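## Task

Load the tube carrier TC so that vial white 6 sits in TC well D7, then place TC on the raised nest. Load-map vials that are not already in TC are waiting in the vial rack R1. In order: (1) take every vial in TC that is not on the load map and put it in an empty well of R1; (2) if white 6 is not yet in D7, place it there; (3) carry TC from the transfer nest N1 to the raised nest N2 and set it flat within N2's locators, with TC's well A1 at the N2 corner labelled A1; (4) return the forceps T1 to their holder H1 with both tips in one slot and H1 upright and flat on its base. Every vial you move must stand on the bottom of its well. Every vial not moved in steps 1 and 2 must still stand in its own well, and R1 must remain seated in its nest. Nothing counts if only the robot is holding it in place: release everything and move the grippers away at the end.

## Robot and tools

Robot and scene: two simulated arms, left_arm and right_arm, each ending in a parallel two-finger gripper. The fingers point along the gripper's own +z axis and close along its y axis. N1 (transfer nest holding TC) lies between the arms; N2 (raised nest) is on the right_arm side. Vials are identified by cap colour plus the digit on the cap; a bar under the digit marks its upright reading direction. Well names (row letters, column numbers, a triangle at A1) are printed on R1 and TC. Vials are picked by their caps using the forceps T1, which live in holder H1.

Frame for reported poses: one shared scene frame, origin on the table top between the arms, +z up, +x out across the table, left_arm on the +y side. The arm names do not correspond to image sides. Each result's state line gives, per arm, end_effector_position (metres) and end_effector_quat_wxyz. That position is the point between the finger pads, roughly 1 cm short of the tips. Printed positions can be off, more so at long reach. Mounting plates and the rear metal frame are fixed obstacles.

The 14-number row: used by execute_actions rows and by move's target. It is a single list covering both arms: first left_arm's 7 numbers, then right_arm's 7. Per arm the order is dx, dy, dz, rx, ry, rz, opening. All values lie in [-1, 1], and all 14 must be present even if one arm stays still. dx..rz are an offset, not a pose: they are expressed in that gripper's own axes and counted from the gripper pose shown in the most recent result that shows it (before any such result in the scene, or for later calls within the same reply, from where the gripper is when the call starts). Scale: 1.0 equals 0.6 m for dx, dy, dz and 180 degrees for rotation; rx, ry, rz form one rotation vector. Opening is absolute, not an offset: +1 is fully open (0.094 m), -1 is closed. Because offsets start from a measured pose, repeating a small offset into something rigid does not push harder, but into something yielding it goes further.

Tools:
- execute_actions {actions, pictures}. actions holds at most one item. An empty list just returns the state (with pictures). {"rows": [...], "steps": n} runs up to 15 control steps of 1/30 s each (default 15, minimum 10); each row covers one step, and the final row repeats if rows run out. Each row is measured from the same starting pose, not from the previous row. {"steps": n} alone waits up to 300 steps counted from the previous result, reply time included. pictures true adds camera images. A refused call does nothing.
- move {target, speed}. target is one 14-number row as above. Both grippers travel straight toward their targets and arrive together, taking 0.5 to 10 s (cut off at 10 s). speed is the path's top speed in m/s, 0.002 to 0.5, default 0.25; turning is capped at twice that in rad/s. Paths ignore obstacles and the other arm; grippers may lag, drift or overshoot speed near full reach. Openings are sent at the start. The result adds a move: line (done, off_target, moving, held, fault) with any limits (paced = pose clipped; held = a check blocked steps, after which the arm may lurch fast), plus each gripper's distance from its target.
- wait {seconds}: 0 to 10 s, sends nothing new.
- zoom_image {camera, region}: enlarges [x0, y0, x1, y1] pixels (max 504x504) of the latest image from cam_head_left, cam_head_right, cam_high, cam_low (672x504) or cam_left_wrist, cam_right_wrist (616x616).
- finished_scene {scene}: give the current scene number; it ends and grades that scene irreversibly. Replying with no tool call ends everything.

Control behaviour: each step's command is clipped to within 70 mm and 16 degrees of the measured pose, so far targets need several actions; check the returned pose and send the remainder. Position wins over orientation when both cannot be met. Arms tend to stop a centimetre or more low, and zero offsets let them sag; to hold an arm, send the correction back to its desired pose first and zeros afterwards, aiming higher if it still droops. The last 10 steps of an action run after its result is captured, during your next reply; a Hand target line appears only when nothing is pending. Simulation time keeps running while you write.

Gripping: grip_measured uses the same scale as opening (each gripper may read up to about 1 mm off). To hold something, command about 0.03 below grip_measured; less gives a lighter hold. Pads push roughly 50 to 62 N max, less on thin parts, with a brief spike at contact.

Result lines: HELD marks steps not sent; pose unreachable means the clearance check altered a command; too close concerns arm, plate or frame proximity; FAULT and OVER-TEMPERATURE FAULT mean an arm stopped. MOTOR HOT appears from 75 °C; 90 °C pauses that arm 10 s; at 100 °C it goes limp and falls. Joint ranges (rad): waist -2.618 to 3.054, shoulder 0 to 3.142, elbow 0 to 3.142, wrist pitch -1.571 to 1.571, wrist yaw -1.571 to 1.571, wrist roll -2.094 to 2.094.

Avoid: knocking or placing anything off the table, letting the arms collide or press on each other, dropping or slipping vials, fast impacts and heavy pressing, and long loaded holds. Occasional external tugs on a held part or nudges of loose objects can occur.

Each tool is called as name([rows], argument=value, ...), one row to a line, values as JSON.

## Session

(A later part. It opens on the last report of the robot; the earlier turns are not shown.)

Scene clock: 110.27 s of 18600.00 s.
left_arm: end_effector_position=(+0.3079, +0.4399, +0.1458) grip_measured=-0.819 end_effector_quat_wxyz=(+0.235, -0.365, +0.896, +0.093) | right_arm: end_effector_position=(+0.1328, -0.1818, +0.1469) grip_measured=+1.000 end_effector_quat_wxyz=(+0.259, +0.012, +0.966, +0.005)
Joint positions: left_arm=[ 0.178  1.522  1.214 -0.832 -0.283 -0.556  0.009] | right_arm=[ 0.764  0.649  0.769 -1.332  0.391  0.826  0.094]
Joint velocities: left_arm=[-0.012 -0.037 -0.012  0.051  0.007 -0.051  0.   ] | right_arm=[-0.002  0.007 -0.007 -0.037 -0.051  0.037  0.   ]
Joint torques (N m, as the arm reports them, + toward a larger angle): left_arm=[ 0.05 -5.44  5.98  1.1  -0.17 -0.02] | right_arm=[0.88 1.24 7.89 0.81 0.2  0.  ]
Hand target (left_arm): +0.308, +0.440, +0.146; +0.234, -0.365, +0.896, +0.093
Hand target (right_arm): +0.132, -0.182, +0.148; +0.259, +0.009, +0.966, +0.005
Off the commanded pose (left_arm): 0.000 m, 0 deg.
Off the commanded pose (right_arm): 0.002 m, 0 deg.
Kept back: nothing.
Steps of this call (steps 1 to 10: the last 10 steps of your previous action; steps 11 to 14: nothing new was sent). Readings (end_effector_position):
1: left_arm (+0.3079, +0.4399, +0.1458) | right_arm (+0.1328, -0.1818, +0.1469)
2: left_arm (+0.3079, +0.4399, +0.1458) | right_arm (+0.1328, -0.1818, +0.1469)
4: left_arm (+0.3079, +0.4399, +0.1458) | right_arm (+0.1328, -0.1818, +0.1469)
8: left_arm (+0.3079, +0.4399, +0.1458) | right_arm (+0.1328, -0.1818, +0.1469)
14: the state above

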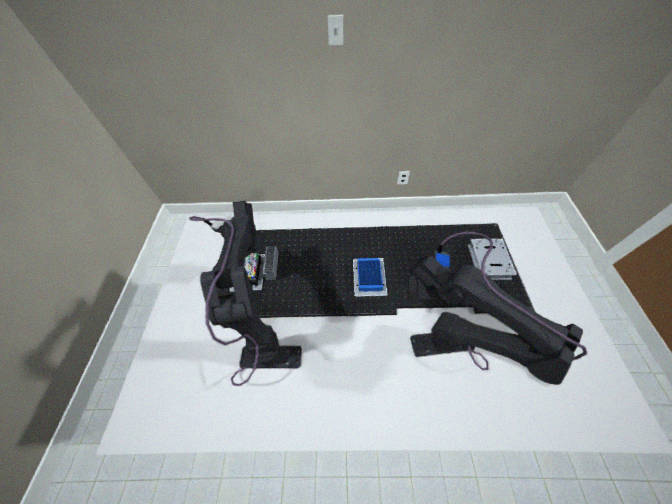

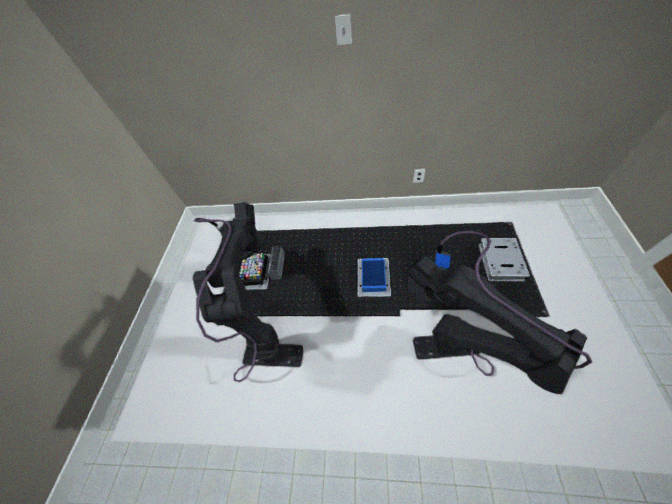

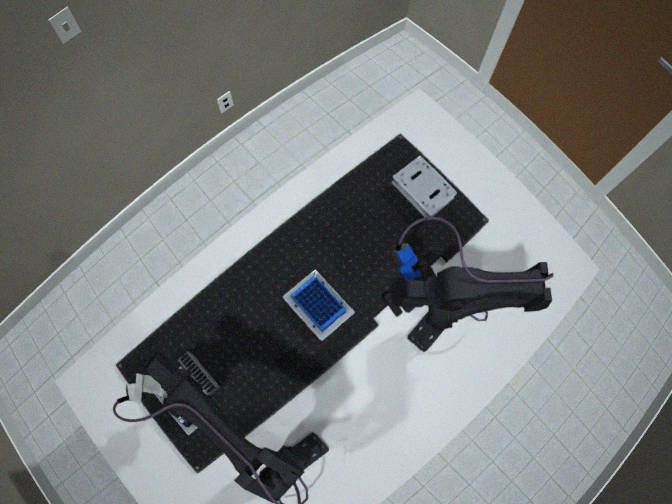

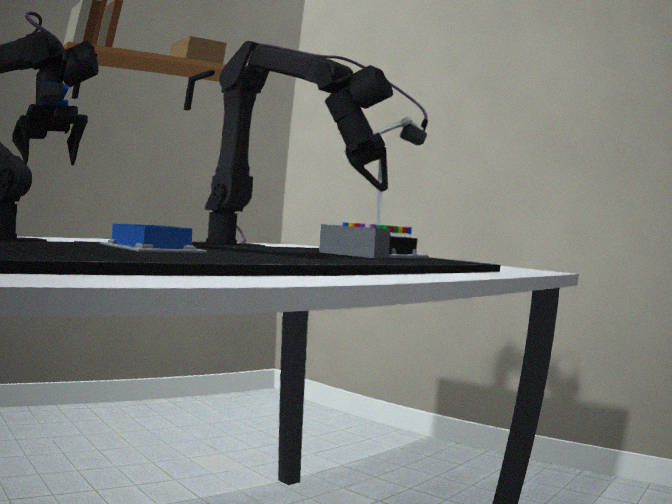

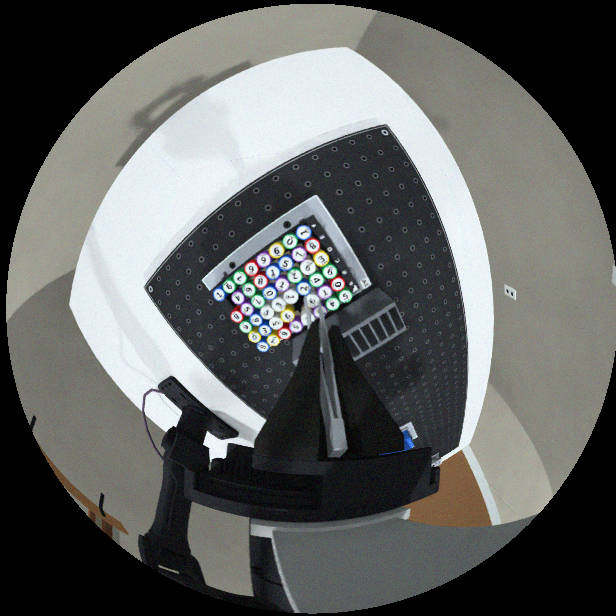

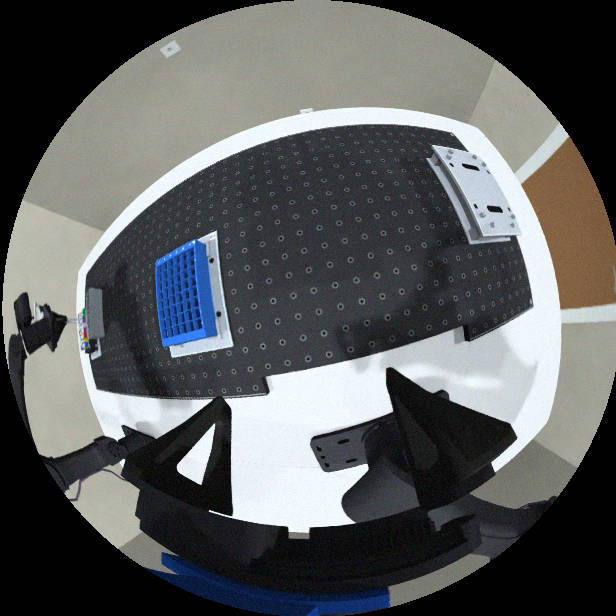

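execute_actions([
  {"rows": [[-0.0064,-0.0015,-0.0068,0.0012,-0.002,-0.0007,-0.825,0,0,-0.003,0,0,-0.002,1],[-0.0106,-0.0025,-0.0114,0.002,-0.0034,-0.0011,-0.825,0,0,-0.003,0,0,-0.002,1],[-0.0114,-0.0025,-0.0129,0.002,-0.0034,-0.0011,-0.825,0,0,-0.003,0,0,-0.002,1],[-0.0122,-0.0025,-0.0143,0.002,-0.0034,-0.0011,-0.825,0,0,-0.003,0,0,-0.002,1],[-0.0131,-0.0025,-0.0159,0.002,-0.0034,-0.0011,-0.825,0,0,-0.003,0,0,-0.002,1],[-0.0135,-0.002,-0.0181,0.0016,-0.0027,-0.0009,-0.825,0,0,-0.003,0,0,-0.002,1],[-0.0139,-0.0015,-0.0203,0.0012,-0.002,-0.0007,-0.825,0,0,-0.003,0,0,-0.002,1],[-0.0143,-0.001,-0.0225,0.0008,-0.0014,-0.0004,-0.825,0,0,-0.003,0,0,-0.002,1],[-0.0148,-0.0005,-0.0249,0.0004,-0.0007,-0.0002,-0.825,0,0,-0.003,0,0,-0.002,1],[-0.0153,0,-0.0273,0,0,0,-0.825,0,0,-0.003,0,0,-0.002,1],[-0.0165,0,-0.0294,0,0,0,-0.825,0,0,-0.003,0,0,-0.002,1],[-0.0176,0,-0.0314,0,0,0,-0.825,0,0,-0.003,0,0,-0.002,1],[-0.0187,0,-0.0334,0,0,0,-0.825,0,0,-0.003,0,0,-0.002,1],[-0.0199,0,-0.0355,0,0,0,-0.825,0,0,-0.003,0,0,-0.002,1],[-0.021,0,-0.0375,0,0,0,-0.825,0,0,-0.003,0,0,-0.002,1]], "steps": 15},
])

execute_actions([
  {"rows": [[-0.0094,0,-0.0167,0,0,0,-0.825,0,0,-0.003,0,0,-0.002,1],[-0.0106,0,-0.0189,0,0,0,-0.825,0,0,-0.003,0,0,-0.002,1],[-0.0118,0,-0.0211,0,0,0,-0.825,0,0,-0.003,0,0,-0.002,1],[-0.013,0,-0.0232,0,0,0,-0.825,0,0,-0.003,0,0,-0.002,1],[-0.0143,0,-0.0254,0,0,0,-0.825,0,0,-0.003,0,0,-0.002,1],[-0.0155,0,-0.0276,0,0,0,-0.825,0,0,-0.003,0,0,-0.002,1],[-0.0167,0,-0.0298,0,0,0,-0.825,0,0,-0.003,0,0,-0.002,1],[-0.0179,0,-0.032,0,0,0,-0.825,0,0,-0.003,0,0,-0.002,1],[-0.0192,0,-0.0341,0,0,0,-0.825,0,0,-0.003,0,0,-0.002,1],[-0.0204,0,-0.0363,0,0,0,-0.825,0,0,-0.003,0,0,-0.002,1],[-0.0218,0,-0.0389,0,0,0,-0.825,0,0,-0.003,0,0,-0.002,1],[-0.0233,0,-0.0415,0,0,0,-0.825,0,0,-0.003,0,0,-0.002,1],[-0.0248,0,-0.0442,0,0,0,-0.825,0,0,-0.003,0,0,-0.002,1],[-0.0262,0,-0.0468,0,0,0,-0.825,0,0,-0.003,0,0,-0.002,1],[-0.0277,0,-0.0494,0,0,0,-0.825,0,0,-0.003,0,0,-0.002,1]], "steps": 15},
])

execute_actions([
  {"rows": [[-0.0102,0,-0.0182,0,0,0,-0.825,0,0,-0.003,0,0,-0.002,1],[-0.0118,0,-0.0211,0,0,0,-0.825,0,0,-0.003,0,0,-0.002,1],[-0.0134,0,-0.024,0,0,0,-0.825,0,0,-0.003,0,0,-0.002,1],[-0.0151,0,-0.0269,0,0,0,-0.825,0,0,-0.003,0,0,-0.002,1],[-0.0167,0,-0.0298,0,0,0,-0.825,0,0,-0.003,0,0,-0.002,1],[-0.0183,0,-0.0327,0,0,0,-0.825,0,0,-0.003,0,0,-0.002,1],[-0.02,0,-0.0356,0,0,0,-0.825,0,0,-0.003,0,0,-0.002,1],[-0.0216,0,-0.0385,0,0,0,-0.825,0,0,-0.003,0,0,-0.002,1],[-0.0232,0,-0.0414,0,0,0,-0.825,0,0,-0.003,0,0,-0.002,1],[-0.0249,0,-0.0443,0,0,0,-0.825,0,0,-0.003,0,0,-0.002,1],[-0.0265,0,-0.0472,0,0,0,-0.825,0,0,-0.003,0,0,-0.002,1],[-0.0281,0,-0.0501,0,0,0,-0.825,0,0,-0.003,0,0,-0.002,1]], "steps": 12},
])

execute_actions([
  {"steps": 18},
], pictures=true)

zoom_image(camera="cam_left_wrist", region=[230, 200, 380, 350])

Scene clock: 113.77 s of 18600.00 s.
left_arm: end_effector_position=(+0.3075, +0.4398, +0.1459) grip_measured=-0.819 end_effector_quat_wxyz=(+0.234, -0.365, +0.896, +0.093) | right_arm: end_effector_position=(+0.1328, -0.1818, +0.1469) grip_measured=+1.000 end_effector_quat_wxyz=(+0.259, +0.012, +0.966, +0.005)
Joint positions: left_arm=[ 0.178  1.522  1.215 -0.835 -0.283 -0.556  0.009] | right_arm=[ 0.764  0.649  0.769 -1.332  0.391  0.826  0.094]
Joint velocities: left_arm=[-0.002  0.002  0.061 -0.154  0.007 -0.007  0.   ] | right_arm=[-0.012  0.002  0.002  0.066  0.007  0.022  0.   ]
Joint torques (N m, as the arm reports them, + toward a larger angle): left_arm=[ 0.08 -5.69  8.53  1.01 -0.18 -0.01] | right_arm=[ 0.85  1.26  7.85  0.82  0.2  -0.01]
Steps of this call (steps 1 to 90: nothing new was sent; then 0.33 s passed at rest; steps 91 to 95: the first 5 steps of this action). Readings (end_effector_position):
91: left_arm (+0.3079, +0.4399, +0.1458) | right_arm (+0.1328, -0.1818, +0.1469)
92: left_arm (+0.3079, +0.4399, +0.1458) | right_arm (+0.1328, -0.1818, +0.1469)
94: left_arm (+0.3076, +0.4398, +0.1456) | right_arm (+0.1328, -0.1818, +0.1469)
95: the state above

Scene clock: 114.27 s of 18600.00 s.
left_arm: end_effector_position=(+0.3083, +0.4400, +0.1672) grip_measured=-0.819 end_effector_quat_wxyz=(+0.234, -0.365, +0.896, +0.093) | right_arm: end_effector_position=(+0.1328, -0.1818, +0.1469) grip_measured=+1.000 end_effector_quat_wxyz=(+0.259, +0.012, +0.966, +0.005)
Joint positions: left_arm=[ 0.178  1.522  1.299 -0.918 -0.283 -0.556  0.009] | right_arm=[ 0.764  0.649  0.769 -1.332  0.391  0.826  0.094]
Joint velocities: left_arm=[-0.012 -0.002  0.173 -0.081 -0.037 -0.037  0.001] | right_arm=[-0.002  0.002  0.012  0.037  0.022 -0.051  0.   ]
Joint torques (N m, as the arm reports them, + toward a larger angle): left_arm=[ 0.14 -5.47  8.34  0.99 -0.17  0.01] | right_arm=[0.79 1.29 7.84 0.83 0.21 0.  ]
Off your previous action's commanded pose (left_arm): 0.011 m, 0 deg at its last step (step 10 of this call).
Off your previous action's commanded pose (right_arm): 0.002 m, 0 deg at its last step (step 10 of this call).
Steps of this call (steps 1 to 10: the last 10 steps of your previous action; steps 11 to 15: the first 5 steps of this action, its rows measured from where the robot was after step 10). Readings (end_effector_position):
10: left_arm (+0.3084, +0.4400, +0.1604) | right_arm (+0.1328, -0.1818, +0.1469)
11: left_arm (+0.3084, +0.4400, +0.1617) | right_arm (+0.1328, -0.1818, +0.1469)
12: left_arm (+0.3084, +0.4400, +0.1631) | right_arm (+0.1328, -0.1818, +0.1469)
14: left_arm (+0.3083, +0.4400, +0.1657) | right_arm (+0.1328, -0.1818, +0.1469)
15: the state above

Scene clock: 114.67 s of 18600.00 s.
left_arm: end_effector_position=(+0.3092, +0.4401, +0.1891) grip_measured=-0.819 end_effector_quat_wxyz=(+0.239, -0.366, +0.895, +0.092) | right_arm: end_effector_position=(+0.1328, -0.1818, +0.1469) grip_measured=+1.000 end_effector_quat_wxyz=(+0.259, +0.012, +0.966, +0.005)
Joint positions: left_arm=[ 0.178  1.522  1.382 -0.991 -0.283 -0.556  0.009] | right_arm=[ 0.764  0.649  0.769 -1.332  0.391  0.826  0.094]
Joint velocities: left_arm=[ 0.007  0.017  0.208 -0.183  0.037 -0.007 -0.001] | right_arm=[-0.012  0.002  0.022  0.022  0.022  0.066  0.   ]
Joint torques (N m, as the arm reports them, + toward a larger angle): left_arm=[ 0.12 -5.13  8.23  0.99 -0.14  0.01] | right_arm=[0.82 1.21 7.87 0.83 0.21 0.01]
Off your previous action's commanded pose (left_arm): 0.010 m, 0 deg at its last step (step 10 of this call).
Off your previous action's commanded pose (right_arm): 0.002 m, 0 deg at its last step (step 10 of this call).
Steps of this call (steps 1 to 10: the last 10 steps of your previous action; steps 11 to 12: the first 2 steps of this action, its rows measured from where the robot was after step 10). Readings (end_effector_position):
10: left_arm (+0.3089, +0.4400, +0.1848) | right_arm (+0.1328, -0.1818, +0.1469)
11: left_arm (+0.3090, +0.4401, +0.1869) | right_arm (+0.1328, -0.1818, +0.1469)
12: the state above

Scene clock: 115.27 s of 18600.00 s.
left_arm: end_effector_position=(+0.3082, +0.4399, +0.2145) grip_measured=-0.819 end_effector_quat_wxyz=(+0.240, -0.366, +0.895, +0.092) | right_arm: end_effector_position=(+0.1328, -0.1818, +0.1469) grip_measured=+1.000 end_effector_quat_wxyz=(+0.259, +0.012, +0.966, +0.005)
Joint positions: left_arm=[ 0.178  1.53   1.49  -1.089 -0.283 -0.556  0.009] | right_arm=[ 0.764  0.649  0.769 -1.332  0.391  0.826  0.094]
Joint velocities: left_arm=[ 0.002  0.032 -0.002 -0.095 -0.007 -0.051 -0.001] | right_arm=[ 0.002 -0.012 -0.022 -0.007  0.022 -0.022  0.   ]
Joint torques (N m, as the arm reports them, + toward a larger angle): left_arm=[ 0.16 -4.98  8.01  1.   -0.15  0.03] | right_arm=[ 0.79  1.21  7.89  0.83  0.22 -0.01]
Hand target (left_arm): +0.308, +0.441, +0.219; +0.239, -0.365, +0.895, +0.092
Hand target (right_arm): +0.132, -0.182, +0.148; +0.259, +0.009, +0.966, +0.005
Off the commanded pose (left_arm): 0.005 m, 0 deg.
Off the commanded pose (right_arm): 0.002 m, 0 deg.
Kept back: nothing.
Steps of this call (steps 1 to 10: the last 10 steps of your previous action; steps 11 to 18: nothing new was sent). Readings (end_effector_position):
1: left_arm (+0.3093, +0.4401, +0.1912) | right_arm (+0.1328, -0.1818, +0.1469)
2: left_arm (+0.3094, +0.4401, +0.1935) | right_arm (+0.1328, -0.1818, +0.1469)
4: left_arm (+0.3096, +0.4401, +0.1983) | right_arm (+0.1328, -0.1818, +0.1469)
8: left_arm (+0.3099, +0.4401, +0.2084) | right_arm (+0.1328, -0.1818, +0.1469)
18: the state above

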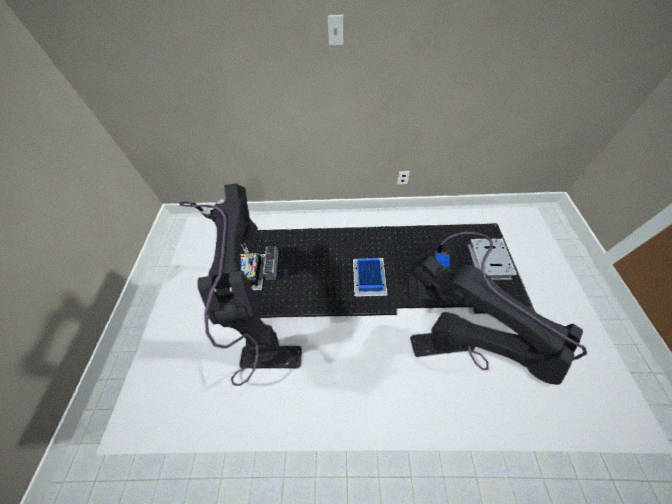

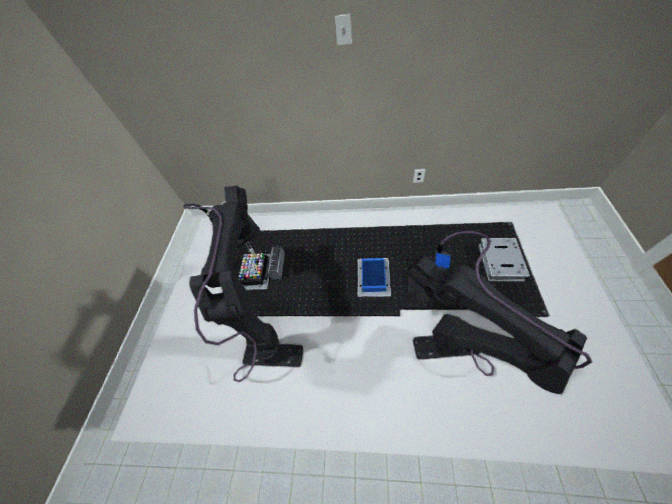

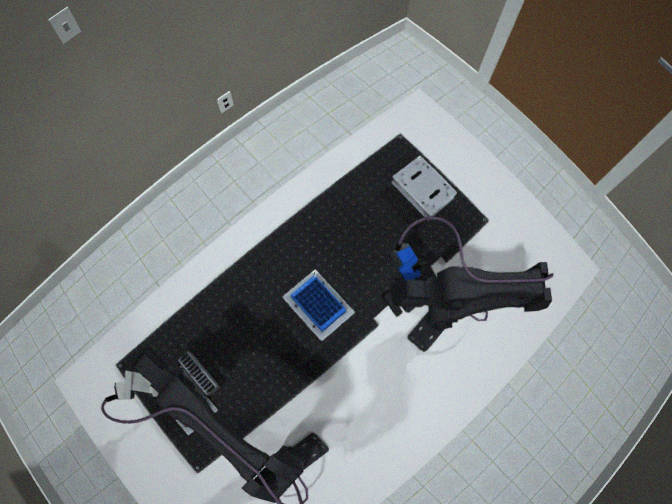

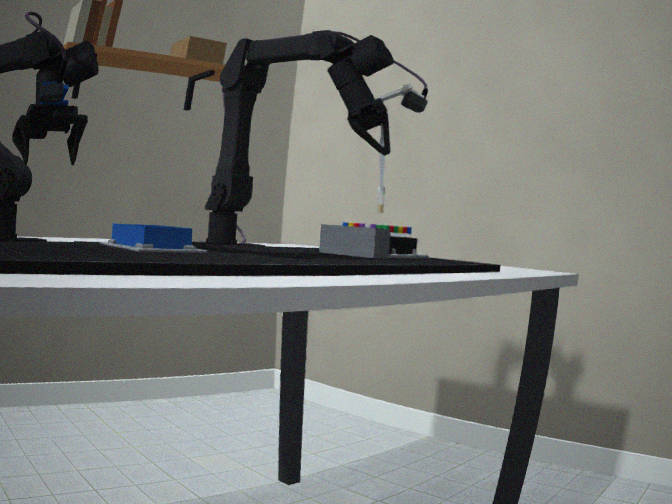

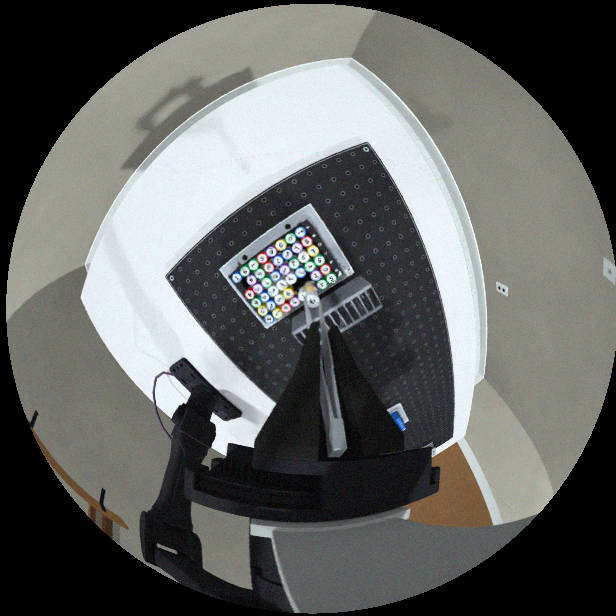

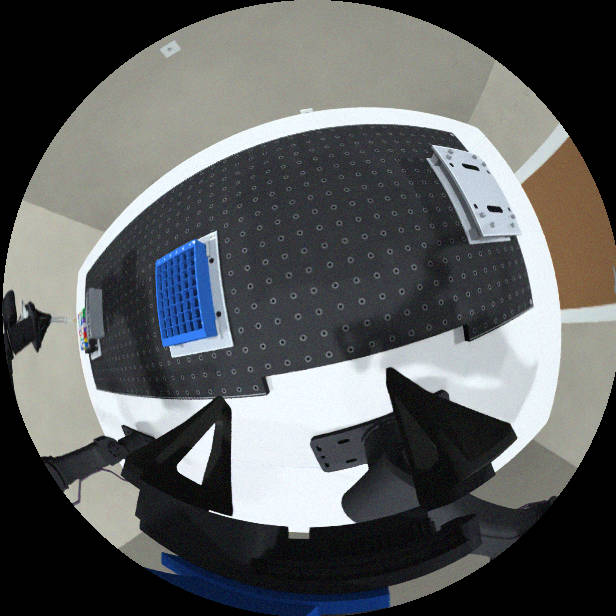

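Region (230, 200, 380, 350) of cam_left_wrist's 616x616 image, scaled by 3.360, with more detail than that image has.

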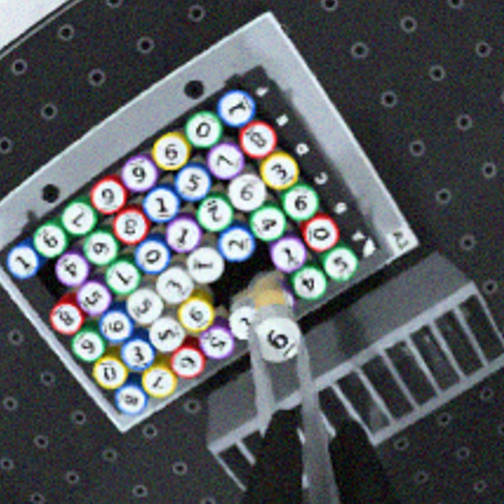

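move(target=[0.5612,-0.4497,-0.3063,0.2756,-0.0037,0.4597,-0.825,0,0,-0.003,0,0,-0.002,1], speed=0.3)

zoom_image(camera="cam_left_wrist", region=[240, 200, 380, 340])

Scene clock: 120.47 s of 18600.00 s.
left_arm: end_effector_position=(+0.2254, -0.0126, +0.2045) grip_measured=-0.819 end_effector_quat_wxyz=(+0.239, +0.415, +0.870, -0.116) | right_arm: end_effector_position=(+0.1328, -0.1818, +0.1469) grip_measured=+1.000 end_effector_quat_wxyz=(+0.259, +0.012, +0.966, +0.005)
Joint positions: left_arm=[-0.905  1.721  1.633 -0.945 -0.016 -0.032  0.009] | right_arm=[ 0.764  0.649  0.769 -1.332  0.391  0.826  0.094]
Joint velocities: left_arm=[-0.002 -0.012  0.007 -0.066 -0.007  0.007 -0.002] | right_arm=[ 0.002 -0.007 -0.012 -0.037 -0.022 -0.066  0.   ]
Joint torques (N m, as the arm reports them, + toward a larger angle): left_arm=[-0.22 -6.9   8.46  1.42  0.13  0.08] | right_arm=[ 0.85  1.25  7.9   0.82  0.21 -0.01]
Hand target (left_arm): +0.228, -0.021, +0.217; +0.255, +0.420, +0.861, -0.129
Hand target (right_arm): +0.132, -0.182, +0.148; +0.259, +0.009, +0.966, +0.004
Off the commanded pose (left_arm): 0.011 m, 2 deg.
Off the commanded pose (right_arm): 0.002 m, 0 deg.
Kept back: nothing.
move: off_target (left_arm)

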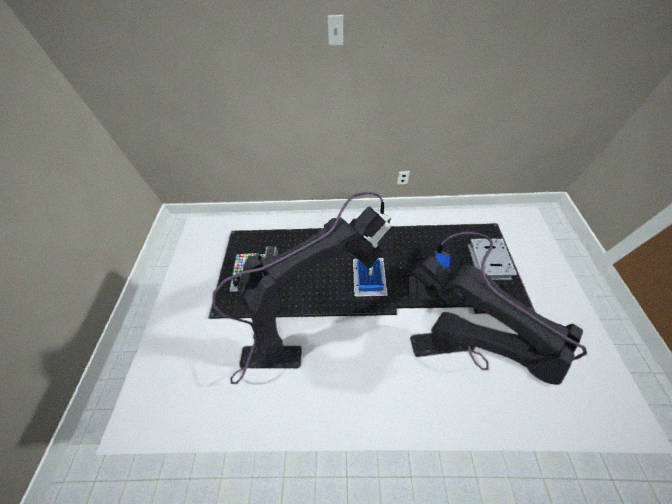

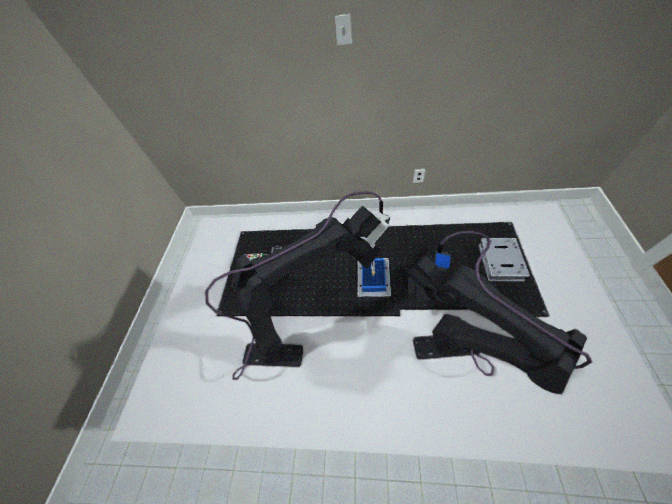

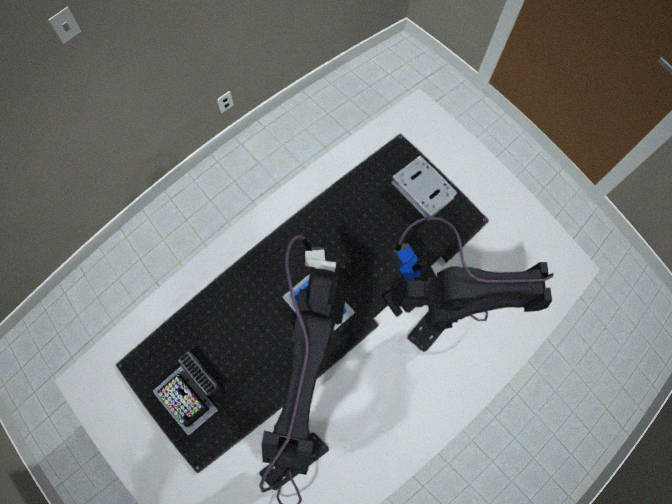

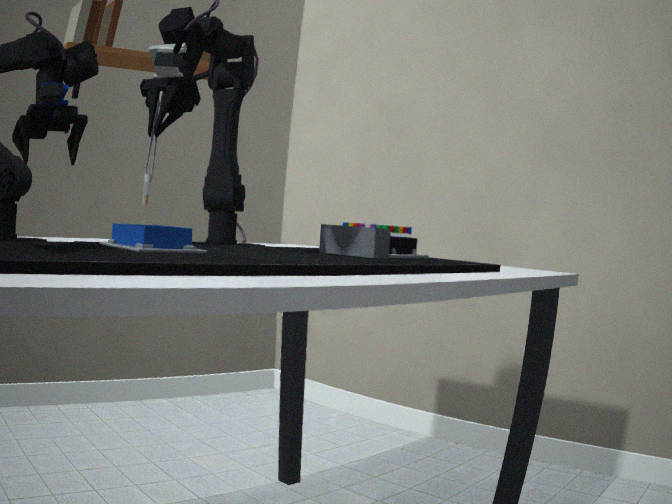

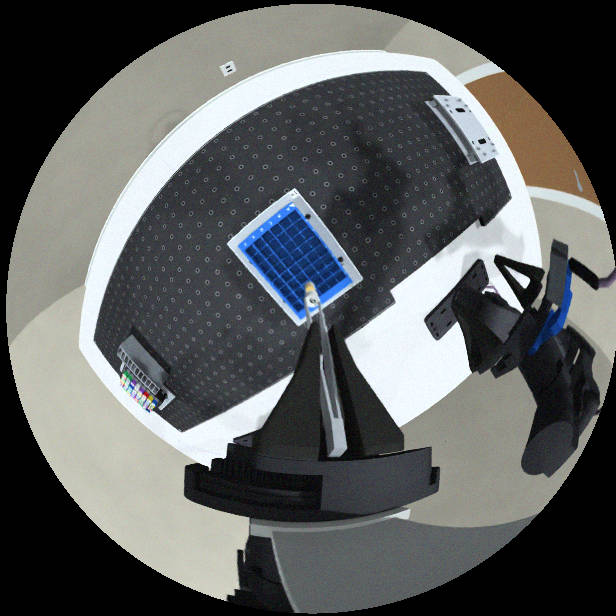

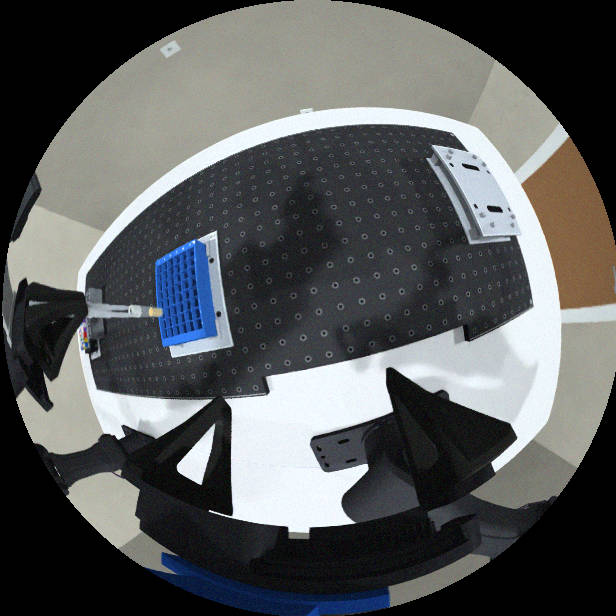

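Region (240, 200, 380, 340) of cam_left_wrist's 616x616 image, scaled by 3.600, with more detail than that image has.

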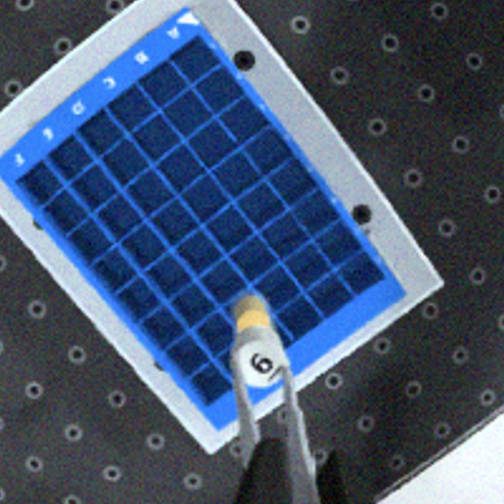

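execute_actions(actions=[])

Scene clock: 122.30 s of 18600.00 s.
left_arm: end_effector_position=(+0.2253, -0.0128, +0.2045) grip_measured=-0.819 end_effector_quat_wxyz=(+0.239, +0.416, +0.869, -0.116) | right_arm: end_effector_position=(+0.1328, -0.1818, +0.1469) grip_measured=+1.000 end_effector_quat_wxyz=(+0.259, +0.012, +0.966, +0.005)
Joint positions: left_arm=[-0.905  1.721  1.633 -0.945 -0.015 -0.03   0.009] | right_arm=[ 0.764  0.649  0.769 -1.332  0.391  0.826  0.094]
Joint velocities: left_arm=[ 0.002  0.012  0.002 -0.022 -0.066 -0.007 -0.   ] | right_arm=[-0.007 -0.017 -0.007  0.051 -0.007 -0.007  0.   ]
Joint torques (N m, as the arm reports them, + toward a larger angle): left_arm=[-0.2  -6.88  8.39  1.41  0.15  0.09] | right_arm=[ 0.84  1.26  7.84  0.83  0.22 -0.01]
Hand target (left_arm): +0.228, -0.021, +0.217; +0.255, +0.420, +0.861, -0.129
Hand target (right_arm): +0.132, -0.182, +0.148; +0.259, +0.009, +0.966, +0.004
Off the commanded pose (left_arm): 0.010 m, 2 deg.
Off the commanded pose (right_arm): 0.002 m, 0 deg.
Kept back: nothing.
Steps of this call (steps 1 to 55: nothing new was sent). Readings (end_effector_position):
1: left_arm (+0.2254, -0.0127, +0.2045) | right_arm (+0.1328, -0.1818, +0.1469)
2: left_arm (+0.2254, -0.0127, +0.2045) | right_arm (+0.1328, -0.1818, +0.1469)
4: left_arm (+0.2253, -0.0127, +0.2045) | right_arm (+0.1328, -0.1818, +0.1469)
8: left_arm (+0.2253, -0.0128, +0.2045) | right_arm (+0.1328, -0.1818, +0.1469)
55: the state above

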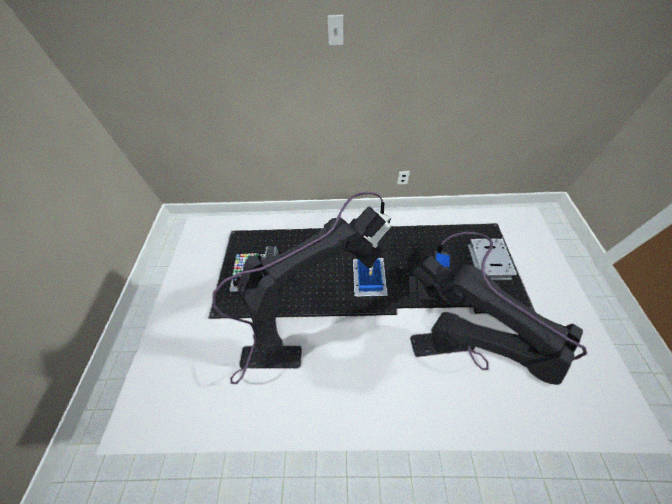

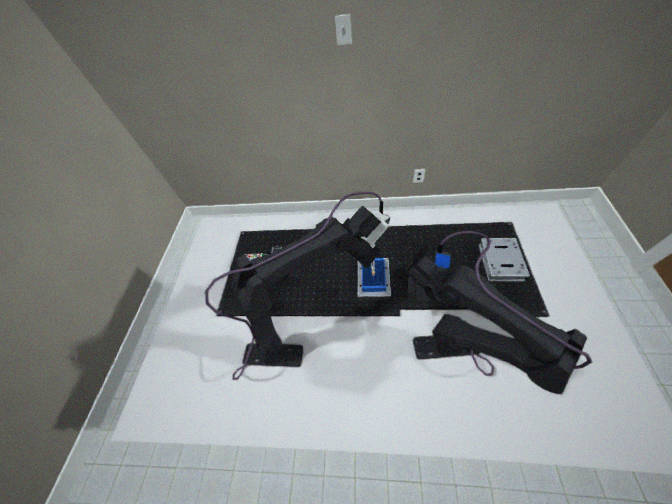

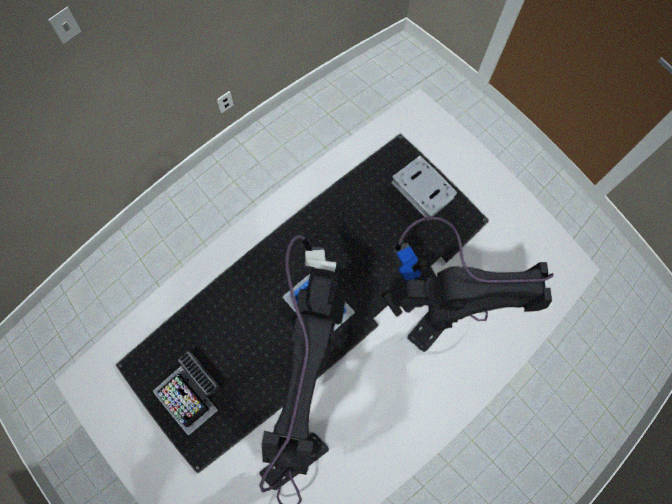

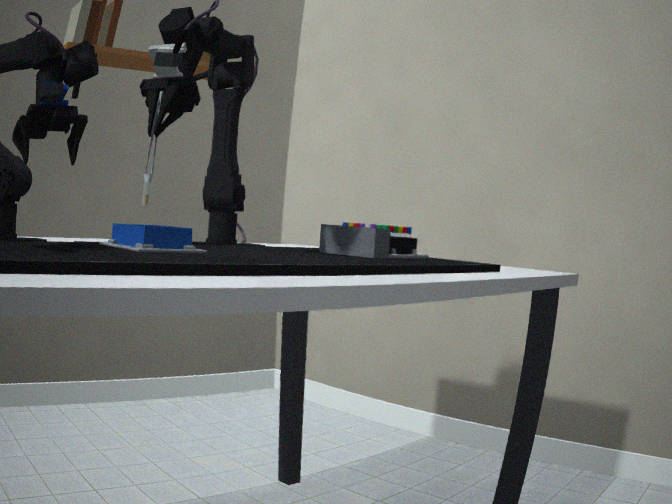

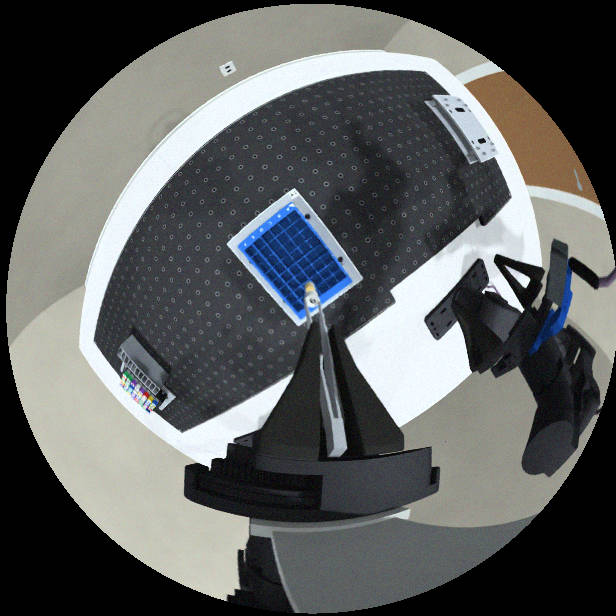

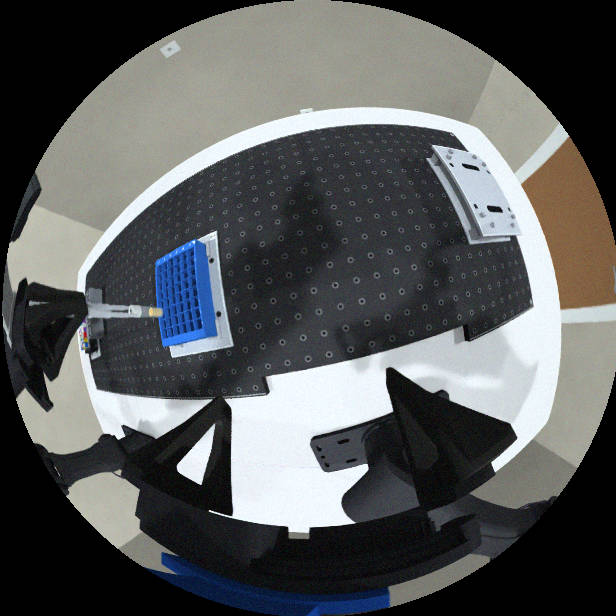

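execute_actions([
  {"rows":[[0.002,-0.002,0.002,0.0004,0.0005,0.0007,-0.825,0,0,-0.003,0,0,-0.002,1],[0.004,-0.004,0.005,0.0009,0.001,0.0015,-0.825,0,0,-0.003,0,0,-0.002,1],[0.006,-0.006,0.008,0.0013,0.0015,0.0022,-0.825,0,0,-0.003,0,0,-0.002,1],[0.008,-0.008,0.0105,0.0018,0.002,0.003,-0.825,0,0,-0.003,0,0,-0.002,1],[0.010,-0.010,0.013,0.0022,0.0025,0.0037,-0.825,0,0,-0.003,0,0,-0.002,1],[0.0115,-0.0117,0.0155,0.0026,0.003,0.0044,-0.825,0,0,-0.003,0,0,-0.002,1],[0.013,-0.0117,0.018,0.0026,0.0034,0.0044,-0.825,0,0,-0.003,0,0,-0.002,1],[0.0148,-0.0117,0.0205,0.0026,0.0038,0.0044,-0.825,0,0,-0.003,0,0,-0.002,1],[0.0165,-0.0117,0.023,0.0026,0.0042,0.0044,-0.825,0,0,-0.003,0,0,-0.002,1],[0.018,-0.0117,0.025,0.0026,0.0046,0.0044,-0.825,0,0,-0.003,0,0,-0.002,1],[0.0198,-0.0117,0.0275,0.0026,0.005,0.0044,-0.825,0,0,-0.003,0,0,-0.002,1],[0.0216,-0.0117,0.0298,0.0026,0.0054,0.0044,-0.825,0,0,-0.003,0,0,-0.002,1]],"steps":15},
])

wait(seconds=0.3)

Scene clock: 124.57 s of 18600.00 s.
left_arm: end_effector_position=(+0.2241, -0.0123, +0.2010) grip_measured=-0.819 end_effector_quat_wxyz=(+0.236, +0.418, +0.870, -0.115) | right_arm: end_effector_position=(+0.1328, -0.1818, +0.1469) grip_measured=+1.000 end_effector_quat_wxyz=(+0.259, +0.012, +0.966, +0.005)
Joint positions: left_arm=[-0.907  1.721  1.622 -0.941 -0.015 -0.03   0.009] | right_arm=[ 0.764  0.649  0.769 -1.332  0.391  0.826  0.094]
Joint velocities: left_arm=[-0.046  0.007 -0.188  0.037  0.007 -0.022 -0.001] | right_arm=[-0.012 -0.007  0.007 -0.037  0.022  0.051  0.   ]
Joint torques (N m, as the arm reports them, + toward a larger angle): left_arm=[-0.87 -7.25  4.75  1.42  0.02 -0.01] | right_arm=[ 0.82  1.24  7.89  0.82  0.21 -0.02]
Steps of this call (steps 1 to 63: nothing new was sent; steps 64 to 68: the first 5 steps of this action). Readings (end_effector_position):
64: left_arm (+0.2253, -0.0128, +0.2045) | right_arm (+0.1328, -0.1818, +0.1469)
65: left_arm (+0.2253, -0.0128, +0.2045) | right_arm (+0.1328, -0.1818, +0.1469)
67: left_arm (+0.2248, -0.0124, +0.2028) | right_arm (+0.1328, -0.1818, +0.1469)
68: the state above

Scene clock: 125.20 s of 18600.00 s.
left_arm: end_effector_position=(+0.2180, -0.0107, +0.1820) grip_measured=-0.819 end_effector_quat_wxyz=(+0.223, +0.423, +0.871, -0.109) | right_arm: end_effector_position=(+0.1328, -0.1818, +0.1469) grip_measured=+1.000 end_effector_quat_wxyz=(+0.259, +0.012, +0.966, +0.005)
Joint positions: left_arm=[-0.916  1.721  1.561 -0.911 -0.015 -0.03   0.009] | right_arm=[ 0.764  0.649  0.769 -1.332  0.391  0.826  0.094]
Joint velocities: left_arm=[-0.022  0.002 -0.002  0.037  0.022  0.022  0.   ] | right_arm=[-0.002 -0.002 -0.017 -0.022  0.037 -0.051  0.   ]
Joint torques (N m, as the arm reports them, + toward a larger angle): left_arm=[-0.51 -7.15  5.32  1.46  0.03 -0.03] | right_arm=[ 0.82  1.3   7.86  0.83  0.23 -0.02]
Hand target (left_arm): +0.218, -0.016, +0.183; +0.231, +0.425, +0.868, -0.115
Hand target (right_arm): +0.132, -0.182, +0.148; +0.259, +0.009, +0.966, +0.005
Off the commanded pose (left_arm): 0.005 m, 1 deg.
Off the commanded pose (right_arm): 0.002 m, 0 deg.
Kept back: nothing.
Steps of this call (steps 1 to 10: the last 10 steps of your previous action; steps 11 to 19: nothing new was sent). Readings (end_effector_position):
1: left_arm (+0.2230, -0.0120, +0.1986) | right_arm (+0.1328, -0.1818, +0.1469)
2: left_arm (+0.2217, -0.0115, +0.1959) | right_arm (+0.1328, -0.1818, +0.1469)
4: left_arm (+0.2192, -0.0109, +0.1908) | right_arm (+0.1328, -0.1818, +0.1469)
8: left_arm (+0.2170, -0.0094, +0.1828) | right_arm (+0.1328, -0.1818, +0.1469)
19: the state above

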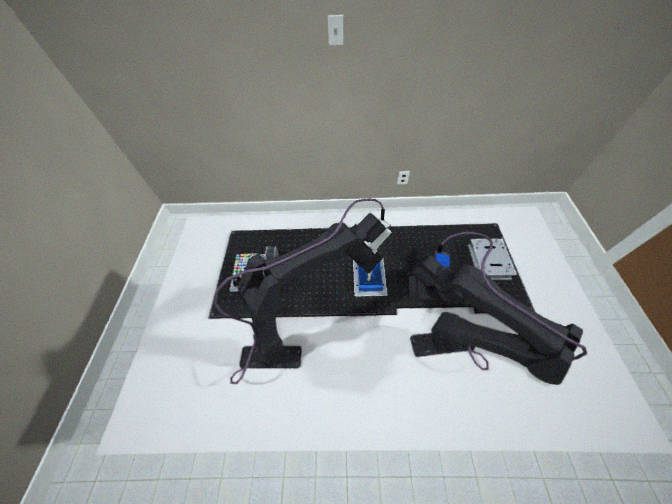

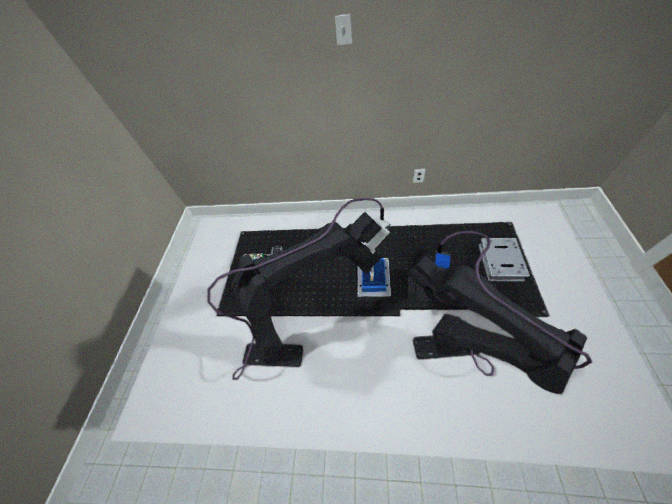

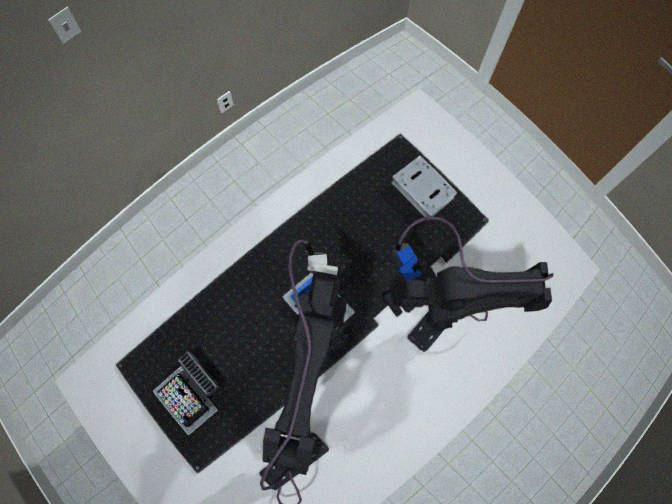

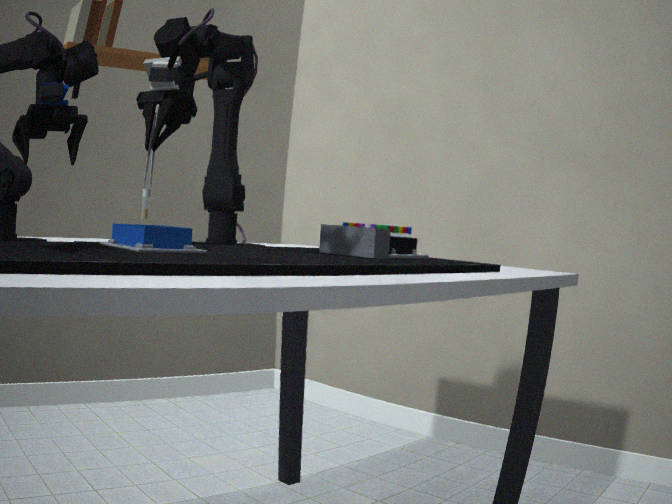

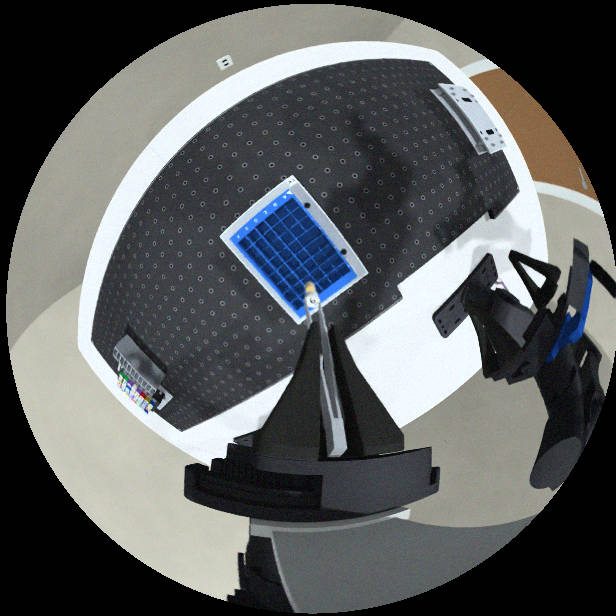

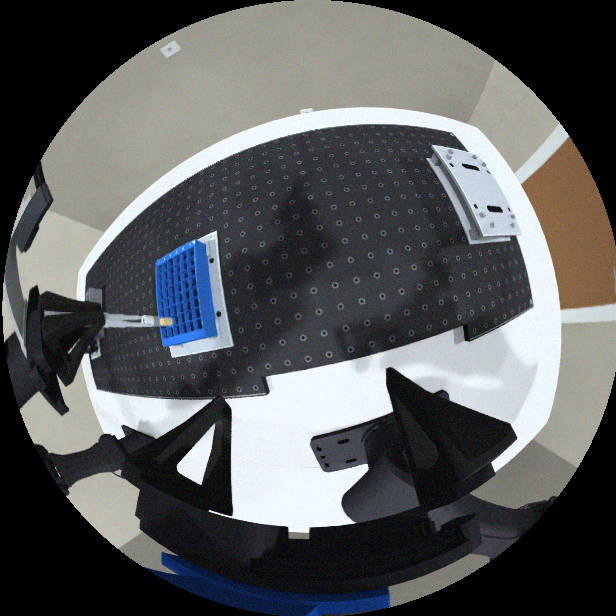

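zoom_image(camera="cam_left_wrist", region=[220, 180, 370, 330])

zoom_image(camera="cam_right_wrist", region=[120, 230, 240, 360])

Region (220, 180, 370, 330) of cam_left_wrist's 616x616 image, scaled by 3.360, with more detail than that image has.

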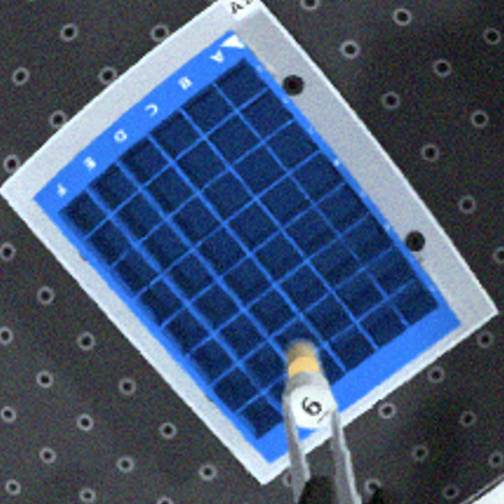

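Region (120, 230, 240, 360) of cam_right_wrist's 616x616 image, scaled by 3.877, with more detail than that image has; it fills the left 465 columns of this view, and the rest is white.

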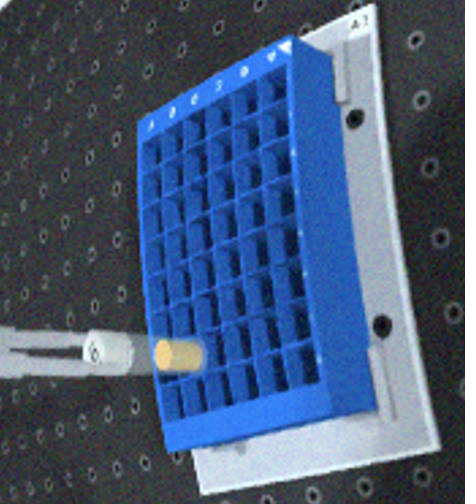

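zoom_image(camera="cam_left_wrist", region=[280, 250, 350, 320])

Region (280, 250, 350, 320) of cam_left_wrist's 616x616 image, scaled by 7.200, with more detail than that image has.

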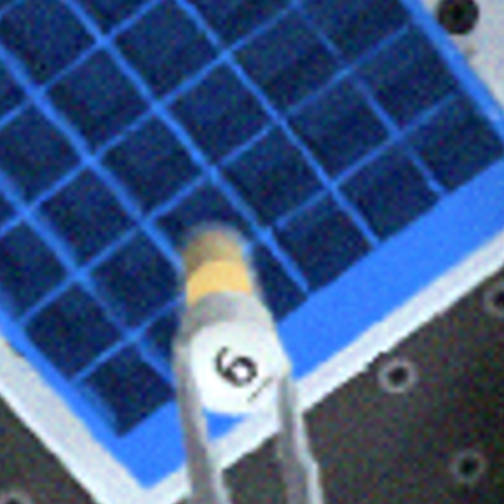

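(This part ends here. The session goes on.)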